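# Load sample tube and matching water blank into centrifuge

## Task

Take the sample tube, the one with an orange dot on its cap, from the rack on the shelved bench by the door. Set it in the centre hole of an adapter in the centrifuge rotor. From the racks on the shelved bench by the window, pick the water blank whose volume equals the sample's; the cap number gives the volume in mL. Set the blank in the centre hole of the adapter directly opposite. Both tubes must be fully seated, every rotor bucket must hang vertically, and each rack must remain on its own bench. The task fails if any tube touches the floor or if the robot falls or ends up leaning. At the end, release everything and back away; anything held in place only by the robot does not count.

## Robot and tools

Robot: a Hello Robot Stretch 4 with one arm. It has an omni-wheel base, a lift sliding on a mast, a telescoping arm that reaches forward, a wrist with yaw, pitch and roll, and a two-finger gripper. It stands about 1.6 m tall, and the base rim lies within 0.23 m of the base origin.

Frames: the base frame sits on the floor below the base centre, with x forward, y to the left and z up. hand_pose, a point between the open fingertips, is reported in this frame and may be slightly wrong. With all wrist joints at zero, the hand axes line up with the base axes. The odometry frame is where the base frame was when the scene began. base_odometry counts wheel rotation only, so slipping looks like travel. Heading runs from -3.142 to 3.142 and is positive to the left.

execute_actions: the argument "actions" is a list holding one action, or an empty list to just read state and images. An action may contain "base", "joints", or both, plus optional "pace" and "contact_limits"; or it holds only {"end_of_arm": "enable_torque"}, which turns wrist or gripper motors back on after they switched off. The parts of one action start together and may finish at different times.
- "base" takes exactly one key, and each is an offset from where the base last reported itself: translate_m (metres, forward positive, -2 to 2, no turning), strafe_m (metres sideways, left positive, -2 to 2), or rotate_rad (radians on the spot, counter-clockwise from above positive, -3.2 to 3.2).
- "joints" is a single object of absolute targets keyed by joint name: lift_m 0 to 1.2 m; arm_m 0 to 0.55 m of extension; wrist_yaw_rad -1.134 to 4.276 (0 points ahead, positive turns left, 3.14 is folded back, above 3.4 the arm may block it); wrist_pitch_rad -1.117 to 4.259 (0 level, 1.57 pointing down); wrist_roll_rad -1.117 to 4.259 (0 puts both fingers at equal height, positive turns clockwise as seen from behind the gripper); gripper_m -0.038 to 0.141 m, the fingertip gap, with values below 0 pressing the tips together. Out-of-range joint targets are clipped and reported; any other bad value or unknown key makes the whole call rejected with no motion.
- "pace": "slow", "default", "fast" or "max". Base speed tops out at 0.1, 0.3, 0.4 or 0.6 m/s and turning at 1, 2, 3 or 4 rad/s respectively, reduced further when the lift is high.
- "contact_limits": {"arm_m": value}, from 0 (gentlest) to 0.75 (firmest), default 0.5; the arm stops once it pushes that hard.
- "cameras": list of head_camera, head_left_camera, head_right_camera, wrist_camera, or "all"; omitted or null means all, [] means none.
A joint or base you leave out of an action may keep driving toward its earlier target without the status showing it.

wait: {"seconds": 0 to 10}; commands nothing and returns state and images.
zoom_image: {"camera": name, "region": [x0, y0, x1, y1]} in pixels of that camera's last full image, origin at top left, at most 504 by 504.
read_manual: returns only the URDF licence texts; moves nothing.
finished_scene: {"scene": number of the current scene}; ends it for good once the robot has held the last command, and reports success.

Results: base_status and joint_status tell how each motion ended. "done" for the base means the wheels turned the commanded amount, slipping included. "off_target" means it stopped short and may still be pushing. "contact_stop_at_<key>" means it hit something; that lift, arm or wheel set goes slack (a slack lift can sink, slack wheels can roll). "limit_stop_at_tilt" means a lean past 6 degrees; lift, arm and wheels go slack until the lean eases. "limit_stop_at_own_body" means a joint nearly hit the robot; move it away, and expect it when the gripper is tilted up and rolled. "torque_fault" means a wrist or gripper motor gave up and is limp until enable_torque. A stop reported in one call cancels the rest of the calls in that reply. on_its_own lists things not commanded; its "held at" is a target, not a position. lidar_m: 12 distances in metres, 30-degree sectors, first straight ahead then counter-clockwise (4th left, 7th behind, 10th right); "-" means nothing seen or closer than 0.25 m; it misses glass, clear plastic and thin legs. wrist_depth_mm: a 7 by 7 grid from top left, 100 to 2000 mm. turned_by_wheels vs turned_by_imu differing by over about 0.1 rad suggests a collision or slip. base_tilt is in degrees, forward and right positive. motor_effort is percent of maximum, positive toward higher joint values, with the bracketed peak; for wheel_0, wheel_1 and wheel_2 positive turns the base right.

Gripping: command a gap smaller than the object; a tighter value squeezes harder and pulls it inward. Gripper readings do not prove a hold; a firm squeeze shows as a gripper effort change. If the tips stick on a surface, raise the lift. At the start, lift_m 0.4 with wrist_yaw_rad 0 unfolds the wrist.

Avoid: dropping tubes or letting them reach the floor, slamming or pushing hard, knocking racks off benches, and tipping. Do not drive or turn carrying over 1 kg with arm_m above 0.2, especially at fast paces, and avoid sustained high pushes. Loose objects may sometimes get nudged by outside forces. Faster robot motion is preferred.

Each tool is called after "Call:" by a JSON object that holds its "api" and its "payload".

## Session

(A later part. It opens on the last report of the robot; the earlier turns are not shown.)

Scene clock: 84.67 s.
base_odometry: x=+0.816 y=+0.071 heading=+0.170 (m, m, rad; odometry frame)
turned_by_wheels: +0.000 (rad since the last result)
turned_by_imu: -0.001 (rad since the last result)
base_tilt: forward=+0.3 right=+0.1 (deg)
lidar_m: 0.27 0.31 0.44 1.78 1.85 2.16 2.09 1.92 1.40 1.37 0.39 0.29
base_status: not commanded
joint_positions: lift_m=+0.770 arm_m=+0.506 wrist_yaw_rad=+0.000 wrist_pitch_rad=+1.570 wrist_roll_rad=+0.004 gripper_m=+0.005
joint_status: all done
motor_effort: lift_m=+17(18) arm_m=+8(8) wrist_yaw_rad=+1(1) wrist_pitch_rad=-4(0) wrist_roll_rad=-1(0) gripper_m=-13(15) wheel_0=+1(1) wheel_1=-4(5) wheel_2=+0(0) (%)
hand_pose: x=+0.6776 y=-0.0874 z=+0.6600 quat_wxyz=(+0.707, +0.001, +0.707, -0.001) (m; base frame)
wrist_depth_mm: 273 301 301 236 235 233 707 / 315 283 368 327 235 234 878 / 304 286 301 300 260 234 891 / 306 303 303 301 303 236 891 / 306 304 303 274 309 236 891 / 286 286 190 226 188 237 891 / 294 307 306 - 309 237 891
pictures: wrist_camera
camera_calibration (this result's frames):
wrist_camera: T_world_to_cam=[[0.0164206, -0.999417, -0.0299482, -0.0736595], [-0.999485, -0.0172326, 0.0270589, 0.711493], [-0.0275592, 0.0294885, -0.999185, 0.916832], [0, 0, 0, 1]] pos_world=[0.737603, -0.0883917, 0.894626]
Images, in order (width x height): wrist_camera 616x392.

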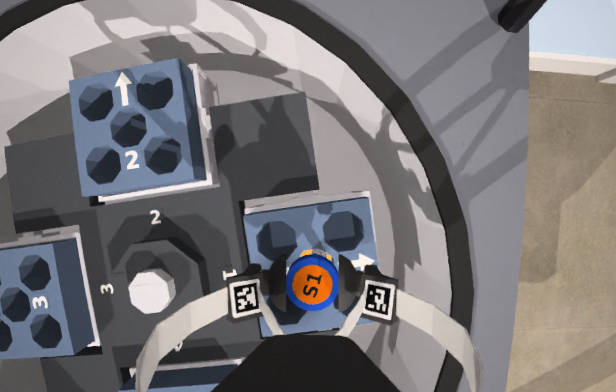

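Call:
{"api": "execute_actions", "payload": {"actions": [{"joints":{"lift_m":0.76},"pace":"slow"}], "cameras": []}}

Call:
{"api": "execute_actions", "payload": {"actions": [{"joints":{"gripper_m":0.05}}], "cameras": ["wrist_camera"]}}

Call:
{"api": "execute_actions", "payload": {"actions": [{"joints":{"lift_m":0.95,"arm_m":0.506}}], "cameras": ["wrist_camera","head_camera"]}}

Call:
{"api": "zoom_image", "payload": {"camera": "head_camera", "region": [195,350,275,430]}}

Scene clock: 90.10 s.
base_odometry: x=+0.816 y=+0.071 heading=+0.170 (m, m, rad; odometry frame)
turned_by_wheels: +0.000 (rad since the last result)
turned_by_imu: -0.001 (rad since the last result)
base_tilt: forward=+0.3 right=+0.1 (deg)
lidar_m: 0.27 0.29 0.45 1.77 1.89 2.18 2.07 1.92 1.40 1.39 0.40 0.29
base_status: not commanded
joint_positions: lift_m=+0.760 arm_m=+0.506 wrist_yaw_rad=+0.000 wrist_pitch_rad=+1.570 wrist_roll_rad=+0.004 gripper_m=+0.005
joint_status: all done
motor_effort: lift_m=+16(17) arm_m=+8(8) wrist_yaw_rad=+3(2) wrist_pitch_rad=+0(0) wrist_roll_rad=+0(0) gripper_m=-15(15) wheel_0=+1(1) wheel_1=-5(4) wheel_2=+0(0) (%)
hand_pose: x=+0.6776 y=-0.0874 z=+0.6500 quat_wxyz=(+0.707, +0.001, +0.707, -0.001) (m; base frame)
wrist_depth_mm: 274 301 300 229 224 224 683 / 304 265 373 320 225 224 866 / 294 276 291 291 260 224 866 / 296 294 294 291 296 225 878 / 296 294 293 264 309 226 878 / 282 276 190 224 188 227 891 / 291 298 296 - 309 228 891
pictures: none
No camera images: the call's "cameras" was empty. Leave "cameras" out to get every camera's image.

Scene clock: 91.33 s.
base_odometry: x=+0.816 y=+0.071 heading=+0.170 (m, m, rad; odometry frame)
turned_by_wheels: +0.000 (rad since the last result)
turned_by_imu: +0.000 (rad since the last result)
base_tilt: forward=+0.3 right=+0.0 (deg)
lidar_m: 0.26 0.29 0.44 1.78 1.87 2.17 2.10 1.92 1.41 1.37 0.39 0.27
base_status: not commanded
joint_positions: lift_m=+0.760 arm_m=+0.506 wrist_yaw_rad=+0.000 wrist_pitch_rad=+1.570 wrist_roll_rad=+0.004 gripper_m=+0.050
joint_status: all done
motor_effort: lift_m=+17(17) arm_m=+8(8) wrist_yaw_rad=+2(1) wrist_pitch_rad=-1(0) wrist_roll_rad=+0(0) gripper_m=-3(14) wheel_0=+2(2) wheel_1=-4(5) wheel_2=+0(0) (%)
hand_pose: x=+0.6776 y=-0.0874 z=+0.6500 quat_wxyz=(+0.707, +0.001, +0.707, -0.001) (m; base frame)
wrist_depth_mm: 276 298 300 228 225 223 683 / 304 266 370 317 225 224 866 / 294 277 290 290 260 225 866 / 296 293 293 291 298 225 878 / 296 294 293 265 300 225 878 / 282 276 199 266 202 227 866 / 291 298 296 - 309 228 878
pictures: wrist_camera
camera_calibration (this result's frames):
wrist_camera: T_world_to_cam=[[0.0164208, -0.999417, -0.0299482, -0.0739592], [-0.999485, -0.0172328, 0.027059, 0.711764], [-0.0275593, 0.0294885, -0.999185, 0.90684], [0, 0, 0, 1]] pos_world=[0.737604, -0.0883917, 0.884626]
Images, in order (width x height): wrist_camera 616x392.

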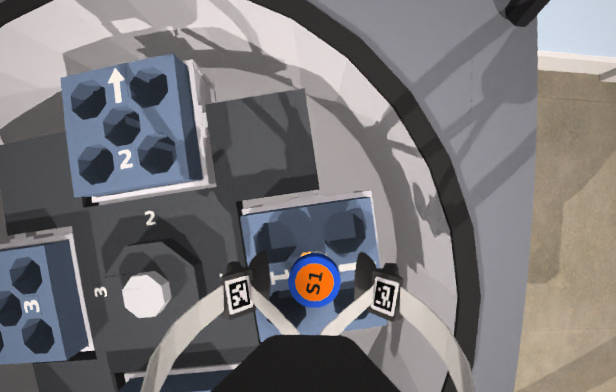

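Scene clock: 93.20 s.
base_odometry: x=+0.816 y=+0.071 heading=+0.170 (m, m, rad; odometry frame)
turned_by_wheels: +0.000 (rad since the last result)
turned_by_imu: -0.001 (rad since the last result)
base_tilt: forward=+0.3 right=+0.0 (deg)
lidar_m: 0.27 0.30 0.45 1.78 1.85 2.19 2.11 1.93 1.40 1.37 0.41 0.28
base_status: not commanded
joint_positions: lift_m=+0.950 arm_m=+0.506 wrist_yaw_rad=+0.000 wrist_pitch_rad=+1.570 wrist_roll_rad=+0.004 gripper_m=+0.050
joint_status: all done
motor_effort: lift_m=+22(23) arm_m=-2(5) wrist_yaw_rad=+2(2) wrist_pitch_rad=-1(1) wrist_roll_rad=-1(0) gripper_m=-4(3) wheel_0=+2(2) wheel_1=-5(4) wheel_2=+0(0) (%)
hand_pose: x=+0.6776 y=-0.0874 z=+0.8395 quat_wxyz=(+0.707, +0.001, +0.707, -0.001) (m; base frame)
wrist_depth_mm: 424 421 418 415 410 668 715 / 424 421 473 418 413 1008 991 / 427 492 466 484 415 1060 1060 / 445 492 484 480 418 1078 1060 / 455 469 466 455 418 1098 1060 / 439 492 200 484 202 1078 1098 / 433 473 469 - 424 1060 1060
pictures: head_camera, wrist_camera
camera_calibration (this result's frames):
wrist_camera: T_world_to_cam=[[0.0164207, -0.999417, -0.0299482, -0.0682824], [-0.999485, -0.0172327, 0.0270589, 0.706635], [-0.0275592, 0.0294885, -0.999185, 1.09623], [0, 0, 0, 1]] pos_world=[0.737604, -0.0883917, 1.07418]
Images, in order (width x height): head_camera 420x560, wrist_camera 616x392.

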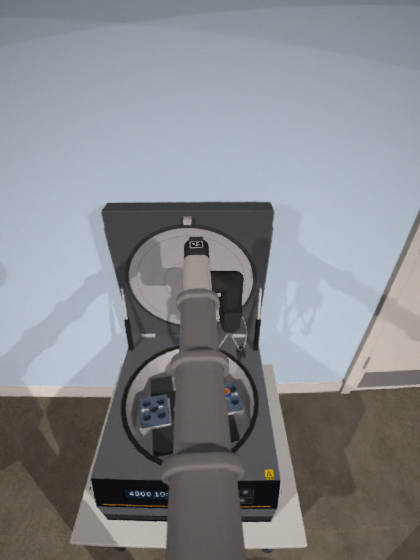

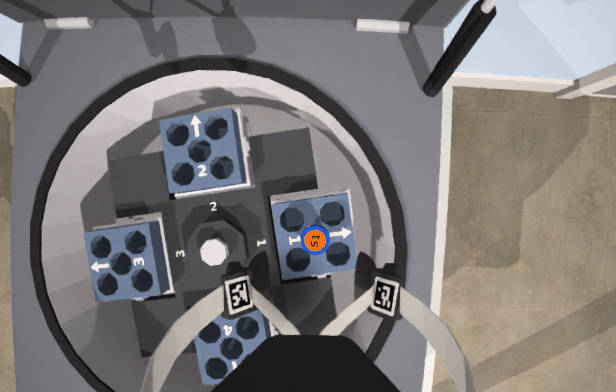

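Region (195, 350, 275, 430) of head_camera's 420x560 image, scaled by 6.300, with more detail than that image has.

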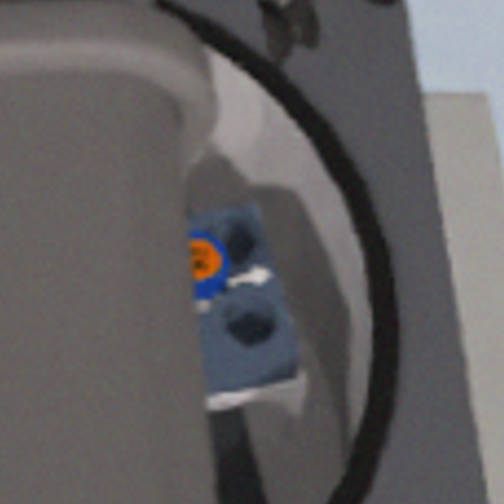

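Call:
{"api": "execute_actions", "payload": {"actions": [{"joints":{"lift_m":0.81,"gripper_m":0.0}}], "cameras": ["wrist_camera"]}}

Call:
{"api": "execute_actions", "payload": {"actions": [{"joints":{"lift_m":0.785},"pace":"slow"}], "cameras": ["wrist_camera","head_camera"]}}

Call:
{"api": "zoom_image", "payload": {"camera": "head_camera", "region": [195,350,275,430]}}

Scene clock: 100.60 s.
base_odometry: x=+0.816 y=+0.071 heading=+0.170 (m, m, rad; odometry frame)
turned_by_wheels: +0.000 (rad since the last result)
turned_by_imu: -0.001 (rad since the last result)
base_tilt: forward=+0.3 right=+0.0 (deg)
lidar_m: 0.27 0.29 0.45 1.78 1.85 2.19 2.10 1.92 1.42 1.37 0.41 0.31
base_status: not commanded
joint_positions: lift_m=+0.810 arm_m=+0.506 wrist_yaw_rad=+0.000 wrist_pitch_rad=+1.570 wrist_roll_rad=+0.004 gripper_m=+0.000
joint_status: all done
motor_effort: lift_m=+17(21) arm_m=-2(3) wrist_yaw_rad=+1(1) wrist_pitch_rad=+2(0) wrist_roll_rad=+0(1) gripper_m=-4(7) wheel_0=+1(1) wheel_1=-4(5) wheel_2=+0(0) (%)
hand_pose: x=+0.6776 y=-0.0874 z=+0.6999 quat_wxyz=(+0.707, +0.001, +0.707, -0.001) (m; base frame)
wrist_depth_mm: 278 298 298 276 273 272 715 / 327 347 389 340 276 273 917 / 364 322 342 342 276 273 931 / 347 347 343 342 322 276 931 / 327 345 343 315 343 277 931 / 324 347 310 206 274 279 946 / 382 351 320 - 301 931 946
pictures: wrist_camera
camera_calibration (this result's frames):
wrist_camera: T_world_to_cam=[[0.0164207, -0.999417, -0.0299482, -0.0724625], [-0.999485, -0.0172327, 0.0270588, 0.710412], [-0.0275591, 0.0294885, -0.999185, 0.956771], [0, 0, 0, 1]] pos_world=[0.737604, -0.0883917, 0.934599]
Images, in order (width x height): wrist_camera 616x392.

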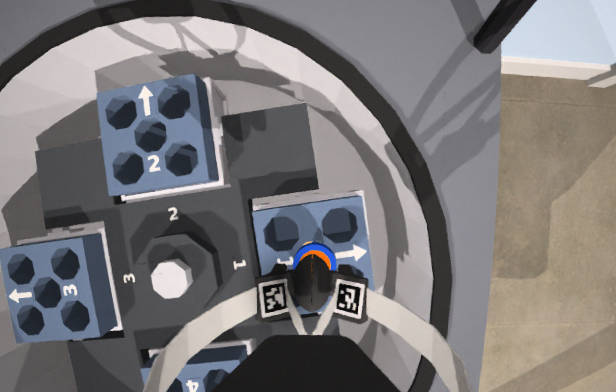

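Scene clock: 101.60 s.
base_odometry: x=+0.816 y=+0.071 heading=+0.170 (m, m, rad; odometry frame)
turned_by_wheels: +0.000 (rad since the last result)
turned_by_imu: +0.000 (rad since the last result)
base_tilt: forward=+0.4 right=+0.0 (deg)
lidar_m: 0.28 0.31 0.44 1.79 1.87 2.19 2.09 1.91 1.41 1.37 0.41 0.29
base_status: not commanded
joint_positions: lift_m=+0.785 arm_m=+0.506 wrist_yaw_rad=+0.000 wrist_pitch_rad=+1.570 wrist_roll_rad=+0.004 gripper_m=+0.000
joint_status: all done
motor_effort: lift_m=+17(16) arm_m=-3(3) wrist_yaw_rad=+2(0) wrist_pitch_rad=+0(1) wrist_roll_rad=+0(0) gripper_m=-5(6) wheel_0=+1(1) wheel_1=-4(5) wheel_2=+0(0) (%)
hand_pose: x=+0.6776 y=-0.0874 z=+0.6750 quat_wxyz=(+0.707, +0.001, +0.707, -0.001) (m; base frame)
wrist_depth_mm: 273 301 300 250 250 248 707 / 319 312 382 329 250 249 891 / 338 293 315 315 262 250 904 / 320 320 319 317 322 250 904 / 314 319 319 289 310 251 904 / 298 319 300 207 270 252 904 / 324 324 312 - 301 253 904
pictures: head_camera, wrist_camera
camera_calibration (this result's frames):
wrist_camera: T_world_to_cam=[[0.0164208, -0.999417, -0.0299482, -0.0732102], [-0.999485, -0.0172328, 0.0270588, 0.711087], [-0.0275591, 0.0294885, -0.999185, 0.931828], [0, 0, 0, 1]] pos_world=[0.737604, -0.0883917, 0.909635]
Images, in order (width x height): head_camera 420x560, wrist_camera 616x392.

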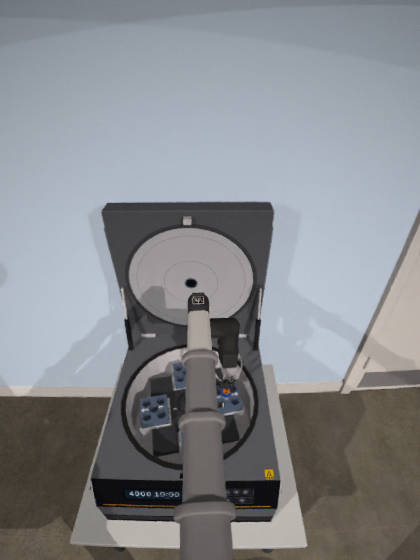

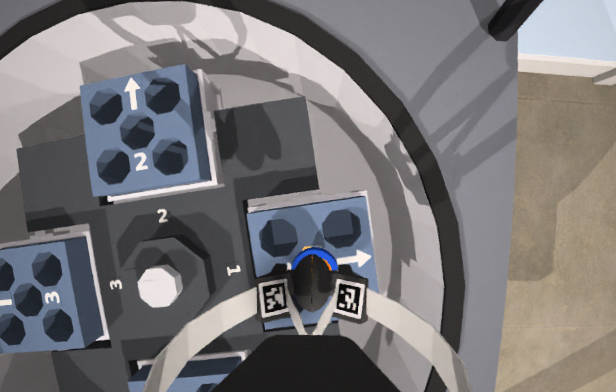

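Region (195, 350, 275, 430) of head_camera's 420x560 image, scaled by 6.300, with more detail than that image has.

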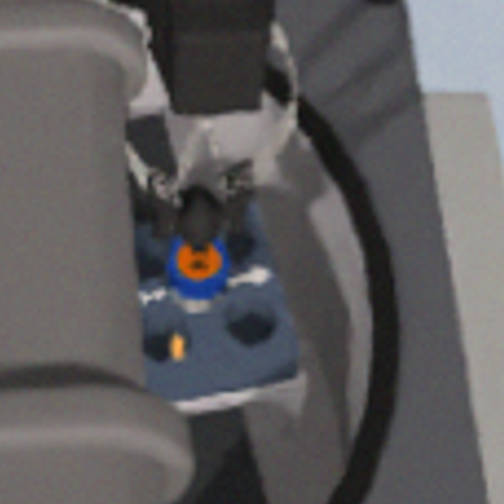

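Call:
{"api": "execute_actions", "payload": {"actions": [{"joints":{"lift_m":0.772},"pace":"slow"}], "cameras": ["head_camera"]}}

Call:
{"api": "zoom_image", "payload": {"camera": "head_camera", "region": [195,350,275,430]}}

Scene clock: 105.20 s.
base_odometry: x=+0.816 y=+0.071 heading=+0.170 (m, m, rad; odometry frame)
turned_by_wheels: +0.000 (rad since the last result)
turned_by_imu: -0.001 (rad since the last result)
base_tilt: forward=+0.4 right=+0.1 (deg)
lidar_m: 0.27 0.30 0.43 1.77 1.86 2.19 2.09 1.92 1.41 1.37 0.40 0.30
base_status: not commanded
joint_positions: lift_m=+0.772 arm_m=+0.506 wrist_yaw_rad=+0.000 wrist_pitch_rad=+1.570 wrist_roll_rad=+0.004 gripper_m=+0.000
joint_status: all done
motor_effort: lift_m=+16(18) arm_m=-3(3) wrist_yaw_rad=+0(2) wrist_pitch_rad=-1(2) wrist_roll_rad=-1(0) gripper_m=-6(5) wheel_0=+2(2) wheel_1=-4(5) wheel_2=+0(0) (%)
hand_pose: x=+0.6776 y=-0.0874 z=+0.6620 quat_wxyz=(+0.707, +0.001, +0.707, -0.001) (m; base frame)
wrist_depth_mm: 274 300 300 236 236 235 707 / 315 290 370 327 236 236 878 / 306 289 303 303 262 236 878 / 307 307 304 303 304 238 891 / 309 306 304 276 310 238 878 / 289 289 286 206 271 239 904 / 297 309 306 - 300 240 904
pictures: head_camera
Images, in order (width x height): head_camera 420x560.

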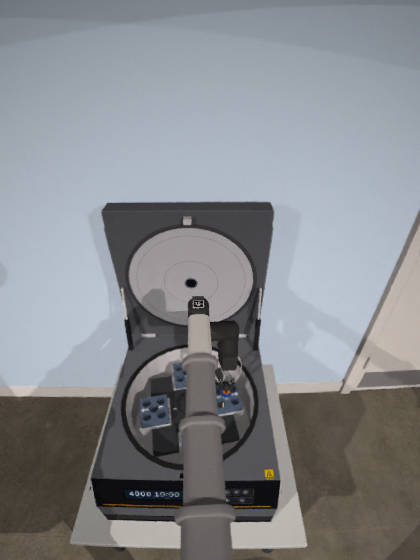

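Region (195, 350, 275, 430) of head_camera's 420x560 image, scaled by 6.300, with more detail than that image has.

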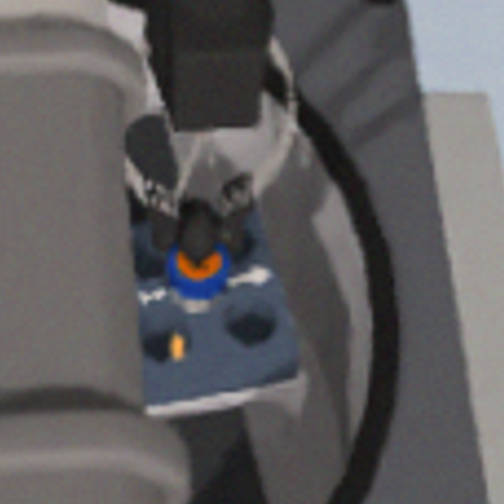

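Call:
{"api": "execute_actions", "payload": {"actions": [{"joints":{"lift_m":0.766},"pace":"slow"}], "cameras": ["head_camera"]}}

Call:
{"api": "zoom_image", "payload": {"camera": "head_camera", "region": [195,350,275,430]}}

Call:
{"api": "execute_actions", "payload": {"actions": [{"joints":{"lift_m":0.85}}], "cameras": []}}

Call:
{"api": "execute_actions", "payload": {"actions": [{"base":{"translate_m":-0.6},"joints":{"lift_m":1.1,"arm_m":0.1,"gripper_m":0.06}}], "cameras": []}}

Call:
{"api": "execute_actions", "payload": {"actions": [{"base":{"rotate_rad":1.57}}], "cameras": ["head_camera","head_left_camera"]}}

Scene clock: 111.47 s.
base_odometry: x=+0.816 y=+0.071 heading=+0.170 (m, m, rad; odometry frame)
turned_by_wheels: +0.000 (rad since the last result)
turned_by_imu: -0.001 (rad since the last result)
base_tilt: forward=+0.3 right=+0.1 (deg)
lidar_m: 0.27 0.31 0.43 1.76 1.87 2.18 2.10 1.93 1.39 1.37 0.41 0.29
base_status: not commanded
joint_positions: lift_m=+0.766 arm_m=+0.506 wrist_yaw_rad=+0.000 wrist_pitch_rad=+1.570 wrist_roll_rad=+0.004 gripper_m=+0.000
joint_status: all done
motor_effort: lift_m=+16(16) arm_m=-3(3) wrist_yaw_rad=+2(2) wrist_pitch_rad=+0(1) wrist_roll_rad=+0(1) gripper_m=-6(6) wheel_0=+2(2) wheel_1=-4(5) wheel_2=+0(0) (%)
hand_pose: x=+0.6776 y=-0.0874 z=+0.6560 quat_wxyz=(+0.707, +0.001, +0.707, -0.001) (m; base frame)
wrist_depth_mm: 273 298 301 232 230 229 707 / 309 279 370 325 232 230 878 / 301 278 297 297 260 230 878 / 303 300 298 298 303 231 878 / 301 300 300 270 310 232 878 / 285 282 281 206 270 234 891 / 297 303 301 - 301 234 878
pictures: head_camera
Images, in order (width x height): head_camera 420x560.

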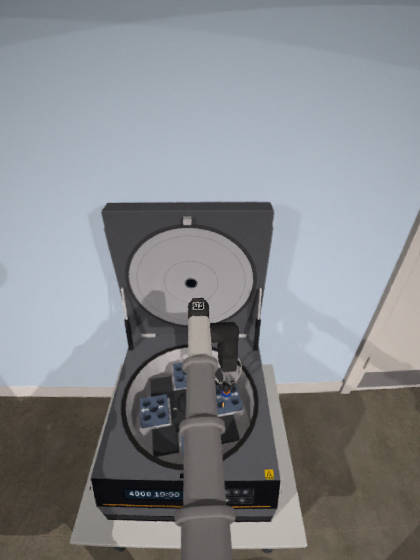

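Region (195, 350, 275, 430) of head_camera's 420x560 image, scaled by 6.300, with more detail than that image has.

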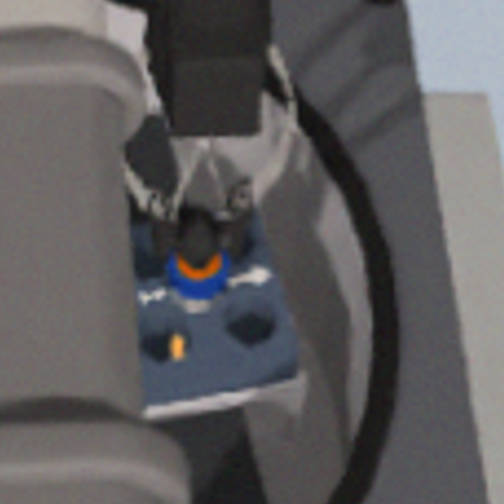

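Scene clock: 112.80 s.
base_odometry: x=+0.816 y=+0.071 heading=+0.170 (m, m, rad; odometry frame)
turned_by_wheels: +0.000 (rad since the last result)
turned_by_imu: +0.000 (rad since the last result)
base_tilt: forward=+0.3 right=+0.0 (deg)
lidar_m: 0.28 0.29 0.44 1.77 1.88 2.18 2.09 1.92 1.40 1.37 0.38 0.28
base_status: not commanded
joint_positions: lift_m=+0.850 arm_m=+0.506 wrist_yaw_rad=+0.000 wrist_pitch_rad=+1.570 wrist_roll_rad=+0.004 gripper_m=+0.000
joint_status: all done
motor_effort: lift_m=+22(23) arm_m=-3(2) wrist_yaw_rad=+1(2) wrist_pitch_rad=-1(1) wrist_roll_rad=-1(0) gripper_m=-5(5) wheel_0=+2(1) wheel_1=-4(4) wheel_2=+0(0) (%)
hand_pose: x=+0.6776 y=-0.0874 z=+0.7395 quat_wxyz=(+0.707, +0.001, +0.707, -0.001) (m; base frame)
wrist_depth_mm: 320 319 317 315 314 310 707 / 324 379 418 343 315 866 960 / 389 384 382 382 315 960 960 / 399 387 382 379 353 976 960 / 370 384 382 353 355 976 976 / 382 389 351 206 314 976 960 / 413 392 362 - 319 976 976
pictures: none
No camera images: the call's "cameras" was empty. Leave "cameras" out to get every camera's image.

Scene clock: 116.27 s.
base_odometry: x=+0.225 y=-0.030 heading=+0.170 (m, m, rad; odometry frame)
turned_by_wheels: +0.000 (rad since the last result)
turned_by_imu: -0.001 (rad since the last result)
base_tilt: forward=+0.3 right=+0.0 (deg)
lidar_m: 0.87 0.93 1.85 1.78 1.88 1.56 1.50 1.54 1.38 1.34 1.42 0.87
base_status: done
joint_positions: lift_m=+1.100 arm_m=+0.102 wrist_yaw_rad=+0.000 wrist_pitch_rad=+1.570 wrist_roll_rad=+0.004 gripper_m=+0.060
joint_status: all done
motor_effort: lift_m=+22(24) arm_m=-8(8) wrist_yaw_rad=+3(1) wrist_pitch_rad=-2(2) wrist_roll_rad=-1(1) gripper_m=-4(7) wheel_0=-3(8) wheel_1=-5(12) wheel_2=+5(14) (%)
hand_pose: x=+0.2725 y=-0.0874 z=+0.9895 quat_wxyz=(+0.707, +0.001, +0.707, -0.001) (m; base frame)
wrist_depth_mm: 1255 1229 1255 1229 1229 1205 1205 / 1281 1229 1281 1255 1255 1229 1205 / 1255 1229 1255 1255 1229 1229 1229 / 1255 1255 1255 1205 1229 1229 1205 / 1281 1255 1255 1025 1229 1229 1205 / 1281 1255 198 1042 202 1229 1229 / 1281 1255 1281 - 1255 1229 1255
pictures: none
No camera images: the call's "cameras" was empty. Leave "cameras" out to get every camera's image.

Scene clock: 118.77 s.
base_odometry: x=+0.225 y=-0.030 heading=+1.739 (m, m, rad; odometry frame)
turned_by_wheels: +1.569 (rad since the last result)
turned_by_imu: +1.583 (rad since the last result)
base_tilt: forward=+0.3 right=+0.1 (deg)
lidar_m: 1.76 1.85 1.55 1.48 1.56 1.40 1.36 1.43 0.90 0.86 0.90 1.82
base_status: done
joint_positions: lift_m=+1.100 arm_m=+0.102 wrist_yaw_rad=+0.000 wrist_pitch_rad=+1.570 wrist_roll_rad=+0.004 gripper_m=+0.060
joint_status: not commanded
motor_effort: lift_m=+20(22) arm_m=-9(8) wrist_yaw_rad=+1(2) wrist_pitch_rad=-2(0) wrist_roll_rad=+0(0) gripper_m=-5(4) wheel_0=-4(9) wheel_1=-6(11) wheel_2=-6(10) (%)
hand_pose: x=+0.2726 y=-0.0874 z=+0.9897 quat_wxyz=(+0.707, +0.001, +0.707, -0.001) (m; base frame)
wrist_depth_mm: 1229 1255 1229 1255 1229 1205 1229 / 1255 1229 1229 1205 1205 1205 1205 / 1281 1255 1229 1229 1229 1229 1205 / 1255 1255 1255 1255 1229 1229 1229 / 1255 1255 1255 1025 1255 1255 1205 / 1281 1255 198 1042 202 1229 1205 / 1255 1255 1255 - 1255 1255 1229
pictures: head_camera, head_left_camera
Images, in order (width x height): head_camera 420x560, head_left_camera 420x672.

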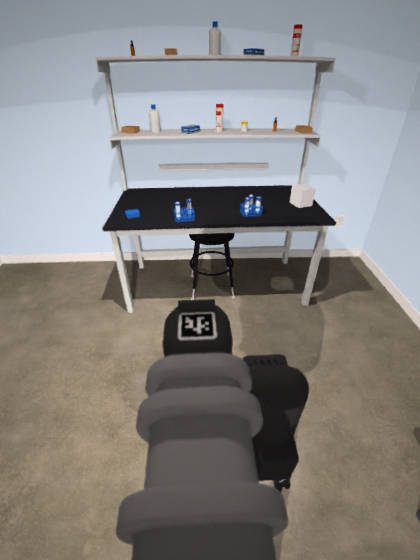

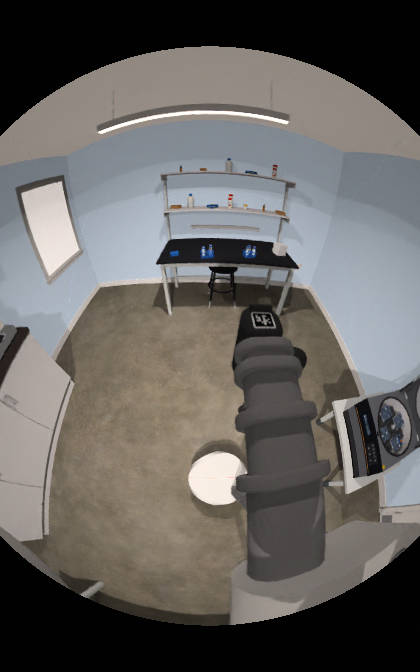

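Call:
{"api": "execute_actions", "payload": {"actions": [{"base":{"translate_m":1.42},"joints":{"lift_m":1.2,"arm_m":0.32}}], "cameras": ["wrist_camera"]}}

Scene clock: 127.30 s.
base_odometry: x=-0.013 y=+1.370 heading=+1.739 (m, m, rad; odometry frame)
turned_by_wheels: +0.000 (rad since the last result)
turned_by_imu: -0.004 (rad since the last result)
base_tilt: forward=+0.3 right=+0.1 (deg)
lidar_m: 0.36 0.38 0.51 2.05 1.62 2.13 3.51 1.33 1.39 1.66 0.52 0.38
base_status: done
joint_positions: lift_m=+1.200 arm_m=+0.319 wrist_yaw_rad=+0.000 wrist_pitch_rad=+1.570 wrist_roll_rad=+0.004 gripper_m=+0.060
joint_status: all done
motor_effort: lift_m=+22(24) arm_m=+8(10) wrist_yaw_rad=+2(1) wrist_pitch_rad=+0(1) wrist_roll_rad=+0(0) gripper_m=-4(4) wheel_0=+3(9) wheel_1=+5(12) wheel_2=-3(15) (%)
hand_pose: x=+0.4896 y=-0.0874 z=+1.0895 quat_wxyz=(+0.707, +0.001, +0.707, -0.001) (m; base frame)
wrist_depth_mm: 564 559 559 554 549 544 539 / 564 559 559 559 554 554 539 / 564 564 559 554 549 554 549 / 569 564 559 564 554 521 484 / 569 569 504 559 559 554 549 / 1397 1366 198 559 202 1336 1336 / 1366 1366 1366 - 1336 1366 1336
pictures: wrist_camera
camera_calibration (this result's frames):
wrist_camera: T_world_to_cam=[[0.0163996, -0.999417, -0.0299473, -0.0576988], [-0.999487, -0.0172098, 0.0270021, 0.512057], [-0.0275017, 0.0294891, -0.999187, 1.34084], [0, 0, 0, 1]] pos_world=[0.549616, -0.0883931, 1.3242]
Images, in order (width x height): wrist_camera 616x392.

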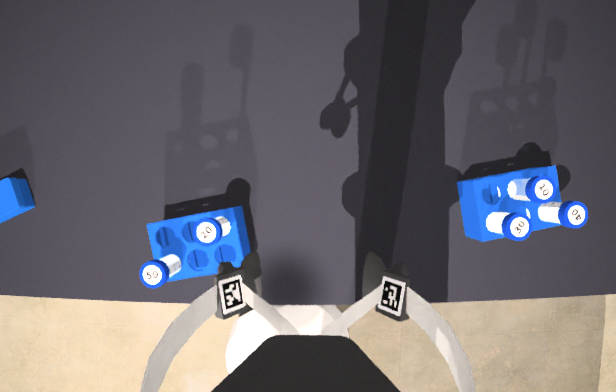

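Call:
{"api": "execute_actions", "payload": {"actions": [{"base":{"strafe_m":-0.285},"joints":{"lift_m":1.04,"arm_m":0.378}}], "cameras": ["wrist_camera"]}}

Scene clock: 133.77 s.
base_odometry: x=+0.268 y=+1.417 heading=+1.739 (m, m, rad; odometry frame)
turned_by_wheels: +0.000 (rad since the last result)
turned_by_imu: -0.002 (rad since the last result)
base_tilt: forward=+0.3 right=+0.0 (deg)
lidar_m: 0.34 0.35 0.53 2.34 1.88 2.57 3.52 1.18 1.43 1.38 0.52 0.35
base_status: done
joint_positions: lift_m=+1.040 arm_m=+0.376 wrist_yaw_rad=+0.000 wrist_pitch_rad=+1.570 wrist_roll_rad=+0.004 gripper_m=+0.060
joint_status: all done
motor_effort: lift_m=+17(21) arm_m=+9(8) wrist_yaw_rad=+1(1) wrist_pitch_rad=+0(1) wrist_roll_rad=-1(0) gripper_m=-3(4) wheel_0=+2(11) wheel_1=-6(13) wheel_2=+0(2) (%)
hand_pose: x=+0.5476 y=-0.0874 z=+0.9299 quat_wxyz=(+0.707, +0.001, +0.707, -0.001) (m; base frame)
wrist_depth_mm: 397 394 394 392 387 384 384 / 397 397 397 392 389 392 387 / 399 397 394 394 392 389 387 / 402 402 399 397 394 392 389 / 402 402 397 336 394 392 392 / 407 404 198 338 202 394 392 / 404 404 402 - 397 394 392
pictures: wrist_camera
camera_calibration (this result's frames):
wrist_camera: T_world_to_cam=[[0.0163754, -0.999417, -0.0299485, -0.0634142], [-0.999486, -0.0171879, 0.0270768, 0.574219], [-0.0275757, 0.0294897, -0.999185, 1.18301], [0, 0, 0, 1]] pos_world=[0.607584, -0.0883944, 1.1646]
Images, in order (width x height): wrist_camera 616x392.

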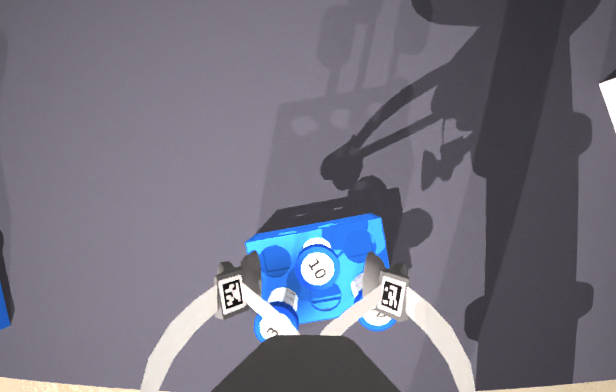

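Call:
{"api": "execute_actions", "payload": {"actions": [{"base":{"strafe_m":-0.003},"joints":{"wrist_roll_rad":-0.2,"gripper_m":0.055}}], "cameras": []}}

Call:
{"api": "execute_actions", "payload": {"actions": [{"joints":{"lift_m":0.998},"pace":"slow"}], "cameras": ["wrist_camera"]}}

Call:
{"api": "execute_actions", "payload": {"actions": [{"joints":{"gripper_m":0.005}}], "cameras": []}}

Call:
{"api": "execute_actions", "payload": {"actions": [{"joints":{"lift_m":1.14},"pace":"slow"}], "cameras": ["wrist_camera"]}}

Scene clock: 141.00 s.
base_odometry: x=+0.271 y=+1.418 heading=+1.739 (m, m, rad; odometry frame)
turned_by_wheels: +0.000 (rad since the last result)
turned_by_imu: -0.001 (rad since the last result)
base_tilt: forward=+0.3 right=+0.0 (deg)
lidar_m: 0.35 0.37 0.51 2.34 1.90 2.57 3.50 1.15 1.43 1.36 0.50 0.38
base_status: done
joint_positions: lift_m=+1.040 arm_m=+0.376 wrist_yaw_rad=+0.000 wrist_pitch_rad=+1.570 wrist_roll_rad=-0.200 gripper_m=+0.055
joint_status: all done
motor_effort: lift_m=+17(17) arm_m=+9(9) wrist_yaw_rad=+1(1) wrist_pitch_rad=+0(2) wrist_roll_rad=-1(4) gripper_m=-5(6) wheel_0=+0(7) wheel_1=-2(10) wheel_2=+0(0) (%)
hand_pose: x=+0.5476 y=-0.0874 z=+0.9299 quat_wxyz=(+0.704, -0.070, +0.703, +0.070) (m; base frame)
wrist_depth_mm: 397 394 392 389 389 384 387 / 399 397 392 394 389 389 387 / 399 397 394 392 392 389 387 / 402 399 399 394 392 392 389 / 404 402 397 336 394 392 392 / 404 402 202 334 273 394 392 / 1205 404 404 - 399 399 394
pictures: none
No camera images: the call's "cameras" was empty. Leave "cameras" out to get every camera's image.

Scene clock: 142.20 s.
base_odometry: x=+0.271 y=+1.418 heading=+1.739 (m, m, rad; odometry frame)
turned_by_wheels: +0.000 (rad since the last result)
turned_by_imu: +0.000 (rad since the last result)
base_tilt: forward=+0.3 right=+0.0 (deg)
lidar_m: 0.35 0.39 0.51 2.34 1.91 2.58 3.53 1.17 1.43 1.38 0.52 0.38
base_status: not commanded
joint_positions: lift_m=+0.998 arm_m=+0.376 wrist_yaw_rad=+0.000 wrist_pitch_rad=+1.570 wrist_roll_rad=-0.200 gripper_m=+0.055
joint_status: all done
motor_effort: lift_m=+17(16) arm_m=+8(8) wrist_yaw_rad=+2(1) wrist_pitch_rad=-1(2) wrist_roll_rad=-1(1) gripper_m=-3(4) wheel_0=+0(0) wheel_1=-2(2) wheel_2=+0(0) (%)
hand_pose: x=+0.5476 y=-0.0874 z=+0.8880 quat_wxyz=(+0.704, -0.070, +0.703, +0.070) (m; base frame)
wrist_depth_mm: 355 353 351 351 345 345 345 / 357 355 351 349 347 347 345 / 355 357 353 351 349 347 345 / 359 355 353 353 351 349 349 / 359 359 357 293 351 351 347 / 362 357 202 233 231 351 351 / 362 359 357 - 355 353 351
pictures: wrist_camera
camera_calibration (this result's frames):
wrist_camera: T_world_to_cam=[[0.218239, -0.97544, -0.029808, -0.173238], [-0.975339, -0.219045, 0.0270936, 0.544482], [-0.0329574, 0.02316, -0.999188, 1.14347], [0, 0, 0, 1]] pos_world=[0.606548, -0.0762001, 1.12263]
Images, in order (width x height): wrist_camera 616x392.

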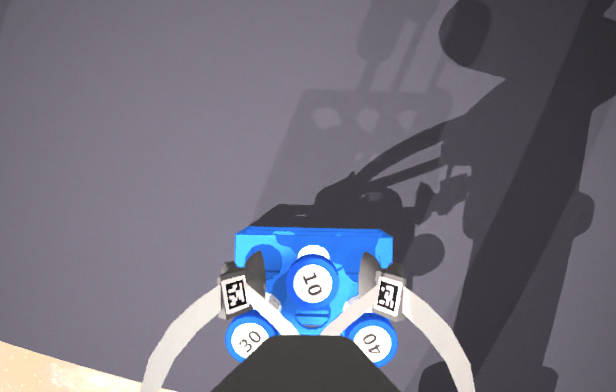

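Scene clock: 143.50 s.
base_odometry: x=+0.271 y=+1.418 heading=+1.739 (m, m, rad; odometry frame)
turned_by_wheels: +0.000 (rad since the last result)
turned_by_imu: +0.000 (rad since the last result)
base_tilt: forward=+0.3 right=+0.1 (deg)
lidar_m: 0.34 0.38 0.53 2.32 1.89 2.57 3.52 1.16 1.42 1.38 0.51 0.36
base_status: not commanded
joint_positions: lift_m=+0.998 arm_m=+0.376 wrist_yaw_rad=+0.000 wrist_pitch_rad=+1.570 wrist_roll_rad=-0.200 gripper_m=+0.005
joint_status: all done
motor_effort: lift_m=+16(17) arm_m=+8(8) wrist_yaw_rad=+0(2) wrist_pitch_rad=-1(1) wrist_roll_rad=-1(1) gripper_m=-15(14) wheel_0=+0(0) wheel_1=-2(2) wheel_2=+0(0) (%)
hand_pose: x=+0.5476 y=-0.0874 z=+0.8880 quat_wxyz=(+0.704, -0.070, +0.703, +0.070) (m; base frame)
wrist_depth_mm: 355 351 351 349 347 345 342 / 355 353 351 351 347 345 345 / 357 355 353 349 351 347 345 / 359 357 355 353 351 351 347 / 362 357 357 293 353 349 347 / 362 357 190 225 189 351 349 / 362 359 359 - 355 351 349
pictures: none
No camera images: the call's "cameras" was empty. Leave "cameras" out to get every camera's image.

Scene clock: 145.47 s.
base_odometry: x=+0.271 y=+1.418 heading=+1.739 (m, m, rad; odometry frame)
turned_by_wheels: +0.000 (rad since the last result)
turned_by_imu: -0.001 (rad since the last result)
base_tilt: forward=+0.4 right=+0.1 (deg)
lidar_m: 0.33 0.37 0.52 2.33 1.89 2.56 3.52 1.17 1.43 1.38 0.50 0.39
base_status: not commanded
joint_positions: lift_m=+1.140 arm_m=+0.376 wrist_yaw_rad=+0.000 wrist_pitch_rad=+1.570 wrist_roll_rad=-0.200 gripper_m=+0.005
joint_status: all done
motor_effort: lift_m=+22(24) arm_m=+8(8) wrist_yaw_rad=+2(2) wrist_pitch_rad=+0(1) wrist_roll_rad=-2(1) gripper_m=-13(14) wheel_0=+0(0) wheel_1=-2(2) wheel_2=+0(0) (%)
hand_pose: x=+0.5476 y=-0.0874 z=+1.0295 quat_wxyz=(+0.704, -0.070, +0.703, +0.070) (m; base frame)
wrist_depth_mm: 500 496 492 492 488 484 484 / 500 500 496 492 492 484 484 / 504 504 500 496 492 488 484 / 504 504 496 496 492 492 492 / 508 504 504 436 496 496 492 / 1336 508 190 225 190 496 492 / 1308 1308 1060 - 500 492 500
pictures: wrist_camera
camera_calibration (this result's frames):
wrist_camera: T_world_to_cam=[[0.218239, -0.97544, -0.029808, -0.16902], [-0.975339, -0.219045, 0.0270937, 0.54065], [-0.0329576, 0.02316, -0.999188, 1.28488], [0, 0, 0, 1]] pos_world=[0.60655, -0.0762001, 1.26415]
Images, in order (width x height): wrist_camera 616x392.

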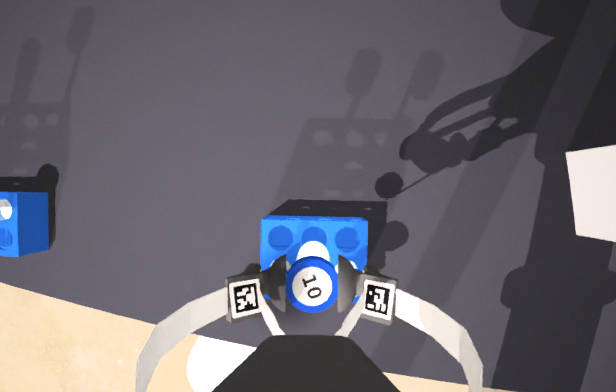

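Hole 3 is 0.258 left, 0.035 nearer.

Call:
{"api": "execute_actions", "payload": {"actions": [{"base":{"translate_m":-1.162},"joints":{"wrist_roll_rad":0.004}}], "cameras": []}}

Call:
{"api": "execute_actions", "payload": {"actions": [{"base":{"rotate_rad":-1.57},"joints":{"lift_m":0.92}}], "cameras": []}}

Call:
{"api": "execute_actions", "payload": {"actions": [{"base":{"translate_m":0.3},"joints":{"arm_m":0.47}}], "cameras": ["wrist_camera"]}}

Scene clock: 155.57 s.
base_odometry: x=+0.464 y=+0.272 heading=+1.738 (m, m, rad; odometry frame)
turned_by_wheels: +0.000 (rad since the last result)
turned_by_imu: -0.002 (rad since the last result)
base_tilt: forward=+0.3 right=+0.1 (deg)
lidar_m: 0.52 1.60 1.84 1.78 1.84 1.70 1.63 1.87 0.61 0.59 0.63 1.56
base_status: done
joint_positions: lift_m=+1.140 arm_m=+0.377 wrist_yaw_rad=+0.000 wrist_pitch_rad=+1.570 wrist_roll_rad=+0.004 gripper_m=+0.005
joint_status: all done
motor_effort: lift_m=+21(22) arm_m=+8(8) wrist_yaw_rad=+1(1) wrist_pitch_rad=+0(1) wrist_roll_rad=+1(3) gripper_m=-14(14) wheel_0=-3(8) wheel_1=-5(12) wheel_2=+3(14) (%)
hand_pose: x=+0.5476 y=-0.0874 z=+1.0296 quat_wxyz=(+0.707, +0.001, +0.707, -0.001) (m; base frame)
wrist_depth_mm: 1308 1308 1255 1281 1255 1255 1255 / 1281 1308 1255 1308 1281 1255 1255 / 1281 1308 1281 1308 1281 1255 1229 / 1281 1281 1308 1308 1281 1281 1229 / 1308 1308 1308 1281 1308 1281 1255 / 1308 1336 190 226 189 1255 1281 / 1336 1308 1308 - 1281 1281 878
pictures: none
No camera images: the call's "cameras" was empty. Leave "cameras" out to get every camera's image.

Scene clock: 158.17 s.
base_odometry: x=+0.464 y=+0.272 heading=+0.170 (m, m, rad; odometry frame)
turned_by_wheels: -1.569 (rad since the last result)
turned_by_imu: -1.585 (rad since the last result)
base_tilt: forward=+0.3 right=+0.1 (deg)
lidar_m: 0.53 0.65 1.58 1.51 1.58 1.85 1.77 1.83 1.67 1.61 1.87 0.62
base_status: done
joint_positions: lift_m=+0.920 arm_m=+0.377 wrist_yaw_rad=+0.000 wrist_pitch_rad=+1.570 wrist_roll_rad=+0.004 gripper_m=+0.005
joint_status: all done
motor_effort: lift_m=+17(21) arm_m=+8(9) wrist_yaw_rad=+1(2) wrist_pitch_rad=+1(1) wrist_roll_rad=+1(1) gripper_m=-14(15) wheel_0=+4(8) wheel_1=+7(11) wheel_2=+5(11) (%)
hand_pose: x=+0.5477 y=-0.0874 z=+0.8099 quat_wxyz=(+0.707, +0.001, +0.707, -0.001) (m; base frame)
wrist_depth_mm: 1060 1042 389 389 449 466 379 / 1060 1042 392 387 384 384 382 / 1060 1078 654 500 480 466 452 / 1060 1060 1060 1060 1042 647 1025 / 1078 1078 1060 1042 1042 1042 1025 / 1078 1060 190 226 189 1060 1060 / 1078 1078 1078 - 1042 1060 1042
pictures: none
No camera images: the call's "cameras" was empty. Leave "cameras" out to get every camera's image.

Scene clock: 160.63 s.
base_odometry: x=+0.760 y=+0.323 heading=+0.170 (m, m, rad; odometry frame)
turned_by_wheels: +0.000 (rad since the last result)
turned_by_imu: -0.001 (rad since the last result)
base_tilt: forward=+0.3 right=+0.1 (deg)
lidar_m: 0.29 0.33 1.55 1.51 1.59 2.79 2.08 2.17 1.67 1.63 0.42 0.30
base_status: done
joint_positions: lift_m=+0.920 arm_m=+0.469 wrist_yaw_rad=+0.000 wrist_pitch_rad=+1.570 wrist_roll_rad=+0.004 gripper_m=+0.005
joint_status: all done
motor_effort: lift_m=+17(17) arm_m=+8(9) wrist_yaw_rad=+1(1) wrist_pitch_rad=+0(1) wrist_roll_rad=+1(0) gripper_m=-15(15) wheel_0=+3(8) wheel_1=+6(12) wheel_2=-5(15) (%)
hand_pose: x=+0.6396 y=-0.0874 z=+0.8099 quat_wxyz=(+0.707, +0.001, +0.707, -0.001) (m; base frame)
wrist_depth_mm: 904 878 387 387 415 389 379 / 1060 1060 392 484 433 455 404 / 1078 1060 392 452 449 449 452 / 1078 1060 407 452 452 433 424 / 1078 1078 394 430 455 452 469 / 1060 1078 190 227 189 445 439 / 1078 1078 397 - 473 424 394
pictures: wrist_camera
camera_calibration (this result's frames):
wrist_camera: T_world_to_cam=[[0.0167196, -0.999412, -0.0299487, -0.0687357], [-0.999479, -0.0175329, 0.0271031, 0.669393], [-0.0276122, 0.02948, -0.999184, 1.06563], [0, 0, 0, 1]] pos_world=[0.699618, -0.0883736, 1.04456]
Images, in order (width x height): wrist_camera 616x392.

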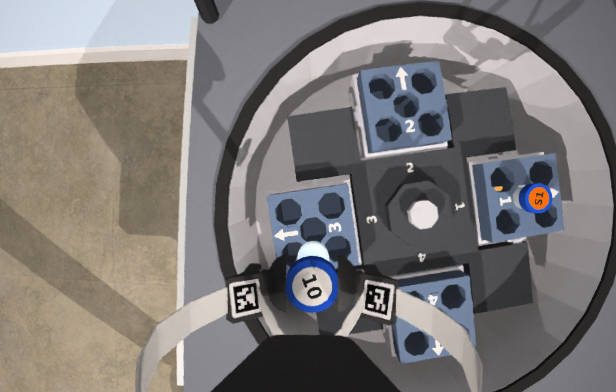

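Call:
{"api": "execute_actions", "payload": {"actions": [{"joints":{"arm_m":0.485,"lift_m":0.84}}], "cameras": ["wrist_camera"]}}

Call:
{"api": "zoom_image", "payload": {"camera": "wrist_camera", "region": [240,190,400,320]}}

Scene clock: 165.17 s.
base_odometry: x=+0.760 y=+0.323 heading=+0.170 (m, m, rad; odometry frame)
turned_by_wheels: +0.000 (rad since the last result)
turned_by_imu: -0.001 (rad since the last result)
base_tilt: forward=+0.3 right=+0.1 (deg)
lidar_m: 0.29 0.29 1.55 1.51 1.59 2.76 2.07 2.16 1.64 1.62 0.41 0.31
base_status: not commanded
joint_positions: lift_m=+0.840 arm_m=+0.483 wrist_yaw_rad=+0.000 wrist_pitch_rad=+1.570 wrist_roll_rad=+0.004 gripper_m=+0.005
joint_status: all done
motor_effort: lift_m=+17(16) arm_m=+9(9) wrist_yaw_rad=+1(2) wrist_pitch_rad=-1(0) wrist_roll_rad=+1(0) gripper_m=-15(15) wheel_0=+3(3) wheel_1=+6(6) wheel_2=-5(5) (%)
hand_pose: x=+0.6546 y=-0.0874 z=+0.7299 quat_wxyz=(+0.707, +0.001, +0.707, -0.001) (m; base frame)
wrist_depth_mm: 854 809 307 306 379 359 332 / 991 991 309 433 355 366 377 / 991 976 309 370 370 364 373 / 976 991 347 373 370 368 340 / 976 991 343 345 351 368 357 / 991 991 190 227 189 368 368 / 991 991 314 - 373 347 394
pictures: wrist_camera
camera_calibration (this result's frames):
wrist_camera: T_world_to_cam=[[0.0167194, -0.999412, -0.0299487, -0.0713806], [-0.999479, -0.0175327, 0.0271049, 0.686508], [-0.027614, 0.02948, -0.999184, 0.986139], [0, 0, 0, 1]] pos_world=[0.714575, -0.0883736, 0.964589]
Images, in order (width x height): wrist_camera 616x392.

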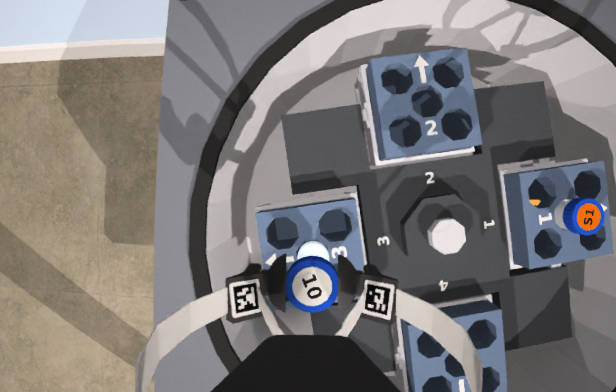

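Region (240, 190, 400, 320) of wrist_camera's 616x392 image, scaled by 3.150; it fills the top 410 rows of this view, and the rest is white.

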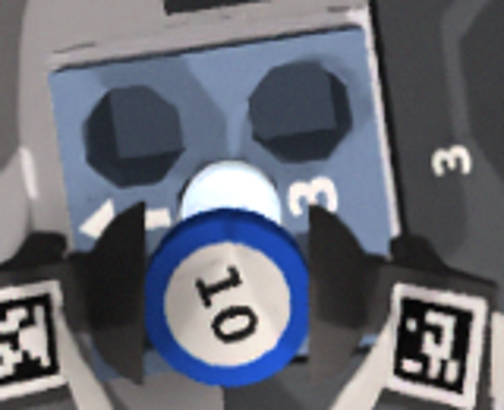

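Call:
{"api": "execute_actions", "payload": {"actions": [{"joints":{"lift_m":0.755},"pace":"slow"}], "cameras": ["wrist_camera"]}}

Scene clock: 168.53 s.
base_odometry: x=+0.760 y=+0.323 heading=+0.170 (m, m, rad; odometry frame)
turned_by_wheels: +0.000 (rad since the last result)
turned_by_imu: -0.001 (rad since the last result)
base_tilt: forward=+0.3 right=+0.0 (deg)
lidar_m: 0.30 0.34 1.56 1.52 1.57 2.78 2.08 2.17 1.68 1.63 0.41 0.32
base_status: not commanded
joint_positions: lift_m=+0.755 arm_m=+0.483 wrist_yaw_rad=+0.000 wrist_pitch_rad=+1.570 wrist_roll_rad=+0.004 gripper_m=+0.005
joint_status: all done
motor_effort: lift_m=+17(17) arm_m=+9(9) wrist_yaw_rad=+3(1) wrist_pitch_rad=-1(2) wrist_roll_rad=+1(1) gripper_m=-14(14) wheel_0=+3(3) wheel_1=+6(6) wheel_2=-5(5) (%)
hand_pose: x=+0.6546 y=-0.0874 z=+0.6450 quat_wxyz=(+0.707, +0.001, +0.707, -0.001) (m; base frame)
wrist_depth_mm: 831 224 222 293 290 253 332 / 891 224 234 336 283 254 278 / 891 224 291 285 285 282 281 / 904 225 327 286 285 282 281 / 904 228 282 259 285 263 283 / 917 228 190 226 189 285 282 / 917 228 260 - 287 258 267
pictures: wrist_camera
camera_calibration (this result's frames):
wrist_camera: T_world_to_cam=[[0.0167191, -0.999412, -0.0299489, -0.0739249], [-0.999479, -0.0175328, 0.0271154, 0.688802], [-0.0276245, 0.02948, -0.999184, 0.901253], [0, 0, 0, 1]] pos_world=[0.714576, -0.0883736, 0.879626]
Images, in order (width x height): wrist_camera 616x392.

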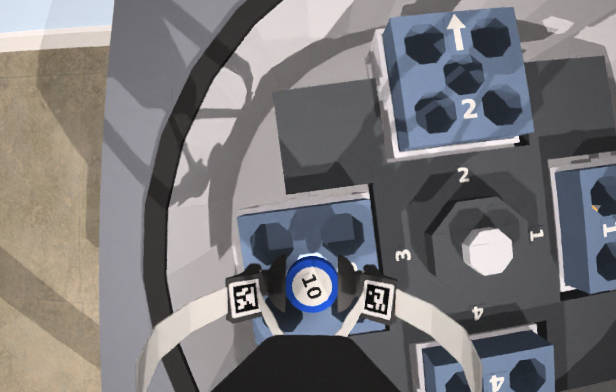

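Call:
{"api": "execute_actions", "payload": {"actions": [{"joints":{"gripper_m":0.05}}], "cameras": ["wrist_camera"]}}

Call:
{"api": "execute_actions", "payload": {"actions": [{"joints":{"lift_m":0.84}}], "cameras": []}}

Call:
{"api": "execute_actions", "payload": {"actions": [{"base":{"translate_m":-0.3},"joints":{"arm_m":0}}], "cameras": ["head_camera"]}}

Call:
{"api": "zoom_image", "payload": {"camera": "head_camera", "region": [190,280,340,400]}}

Scene clock: 174.23 s.
base_odometry: x=+0.760 y=+0.323 heading=+0.170 (m, m, rad; odometry frame)
turned_by_wheels: +0.000 (rad since the last result)
turned_by_imu: -0.001 (rad since the last result)
base_tilt: forward=+0.3 right=+0.0 (deg)
lidar_m: 0.30 0.34 1.57 1.52 1.60 2.77 2.06 2.16 1.67 1.62 0.43 0.31
base_status: not commanded
joint_positions: lift_m=+0.755 arm_m=+0.483 wrist_yaw_rad=+0.000 wrist_pitch_rad=+1.570 wrist_roll_rad=+0.004 gripper_m=+0.050
joint_status: all done
motor_effort: lift_m=+17(16) arm_m=+8(9) wrist_yaw_rad=+1(1) wrist_pitch_rad=+0(1) wrist_roll_rad=+1(1) gripper_m=-4(17) wheel_0=+3(3) wheel_1=+6(6) wheel_2=-5(5) (%)
hand_pose: x=+0.6546 y=-0.0874 z=+0.6450 quat_wxyz=(+0.707, +0.001, +0.707, -0.001) (m; base frame)
wrist_depth_mm: 831 223 221 293 285 253 330 / 891 224 234 336 283 254 279 / 891 224 293 285 285 281 281 / 904 225 327 285 283 281 282 / 891 227 281 258 285 264 283 / 904 228 200 230 202 285 283 / 904 229 262 - 287 258 267
pictures: wrist_camera
camera_calibration (this result's frames):
wrist_camera: T_world_to_cam=[[0.0167192, -0.999412, -0.0299489, -0.073925], [-0.999479, -0.0175329, 0.0271154, 0.688804], [-0.0276245, 0.02948, -0.999184, 0.901251], [0, 0, 0, 1]] pos_world=[0.714577, -0.0883736, 0.879624]
Images, in order (width x height): wrist_camera 616x392.

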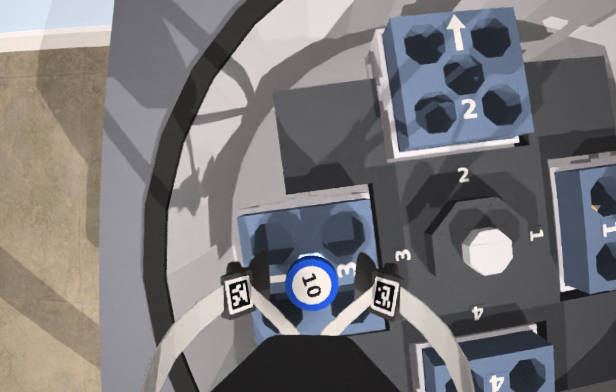

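Scene clock: 175.57 s.
base_odometry: x=+0.760 y=+0.323 heading=+0.170 (m, m, rad; odometry frame)
turned_by_wheels: +0.000 (rad since the last result)
turned_by_imu: +0.000 (rad since the last result)
base_tilt: forward=+0.3 right=+0.1 (deg)
lidar_m: 0.30 0.32 1.58 1.51 1.60 2.76 2.05 2.18 1.67 1.63 0.41 0.30
base_status: not commanded
joint_positions: lift_m=+0.840 arm_m=+0.483 wrist_yaw_rad=+0.000 wrist_pitch_rad=+1.570 wrist_roll_rad=+0.004 gripper_m=+0.050
joint_status: all done
motor_effort: lift_m=+22(23) arm_m=+8(8) wrist_yaw_rad=+2(2) wrist_pitch_rad=-1(0) wrist_roll_rad=+0(1) gripper_m=-3(5) wheel_0=+3(3) wheel_1=+6(6) wheel_2=-5(5) (%)
hand_pose: x=+0.6546 y=-0.0874 z=+0.7295 quat_wxyz=(+0.707, +0.001, +0.707, -0.001) (m; base frame)
wrist_depth_mm: 854 820 307 304 377 359 330 / 976 960 307 436 353 366 370 / 976 960 310 370 370 368 384 / 976 976 345 373 370 366 340 / 1008 976 314 345 349 366 342 / 1008 991 200 349 202 370 368 / 1008 991 314 - 362 345 394
pictures: none
No camera images: the call's "cameras" was empty. Leave "cameras" out to get every camera's image.

Scene clock: 178.07 s.
base_odometry: x=+0.464 y=+0.272 heading=+0.169 (m, m, rad; odometry frame)
turned_by_wheels: +0.000 (rad since the last result)
turned_by_imu: -0.001 (rad since the last result)
base_tilt: forward=+0.3 right=+0.0 (deg)
lidar_m: 0.59 0.66 1.57 1.52 1.60 1.83 1.77 1.85 1.66 1.60 1.86 0.58
base_status: done
joint_positions: lift_m=+0.840 arm_m=+0.002 wrist_yaw_rad=+0.000 wrist_pitch_rad=+1.570 wrist_roll_rad=+0.004 gripper_m=+0.050
joint_status: all done
motor_effort: lift_m=+22(22) arm_m=-8(10) wrist_yaw_rad=+2(2) wrist_pitch_rad=-2(3) wrist_roll_rad=+0(1) gripper_m=-3(4) wheel_0=-3(9) wheel_1=-6(13) wheel_2=+3(14) (%)
hand_pose: x=+0.1725 y=-0.0874 z=+0.7296 quat_wxyz=(+0.707, +0.001, +0.707, -0.001) (m; base frame)
wrist_depth_mm: 976 976 960 960 960 946 946 / 991 976 960 976 960 946 946 / 991 976 991 976 960 946 946 / 991 976 976 960 976 960 960 / 991 1008 759 759 960 946 960 / 1008 991 200 768 202 976 960 / 1008 991 991 - 960 976 976
pictures: head_camera
Images, in order (width x height): head_camera 420x560.

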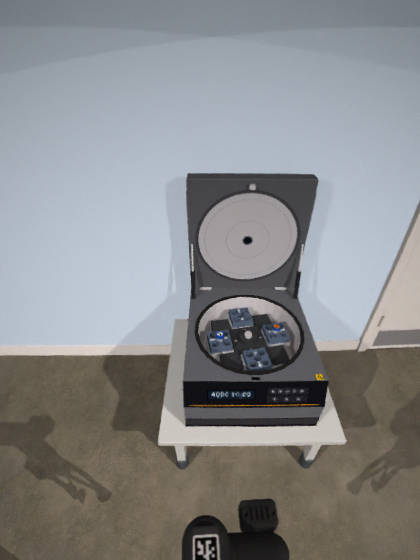

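Region (190, 280, 340, 400) of head_camera's 420x560 image, scaled by 3.360, with more detail than that image has; it fills the top 403 rows of this view, and the rest is white.

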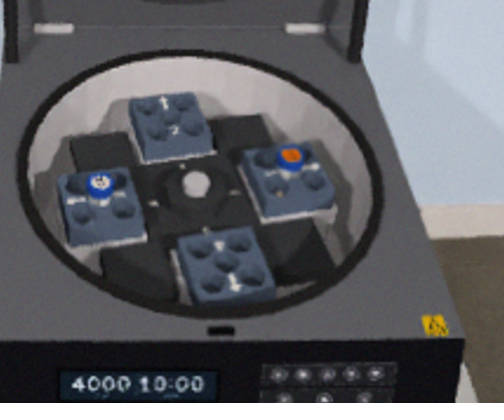

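Both stopped at the same height (~30 mm proud).

Call:
{"api": "finished_scene", "payload": {"scene": 1}}

The scene is finished: the task was done.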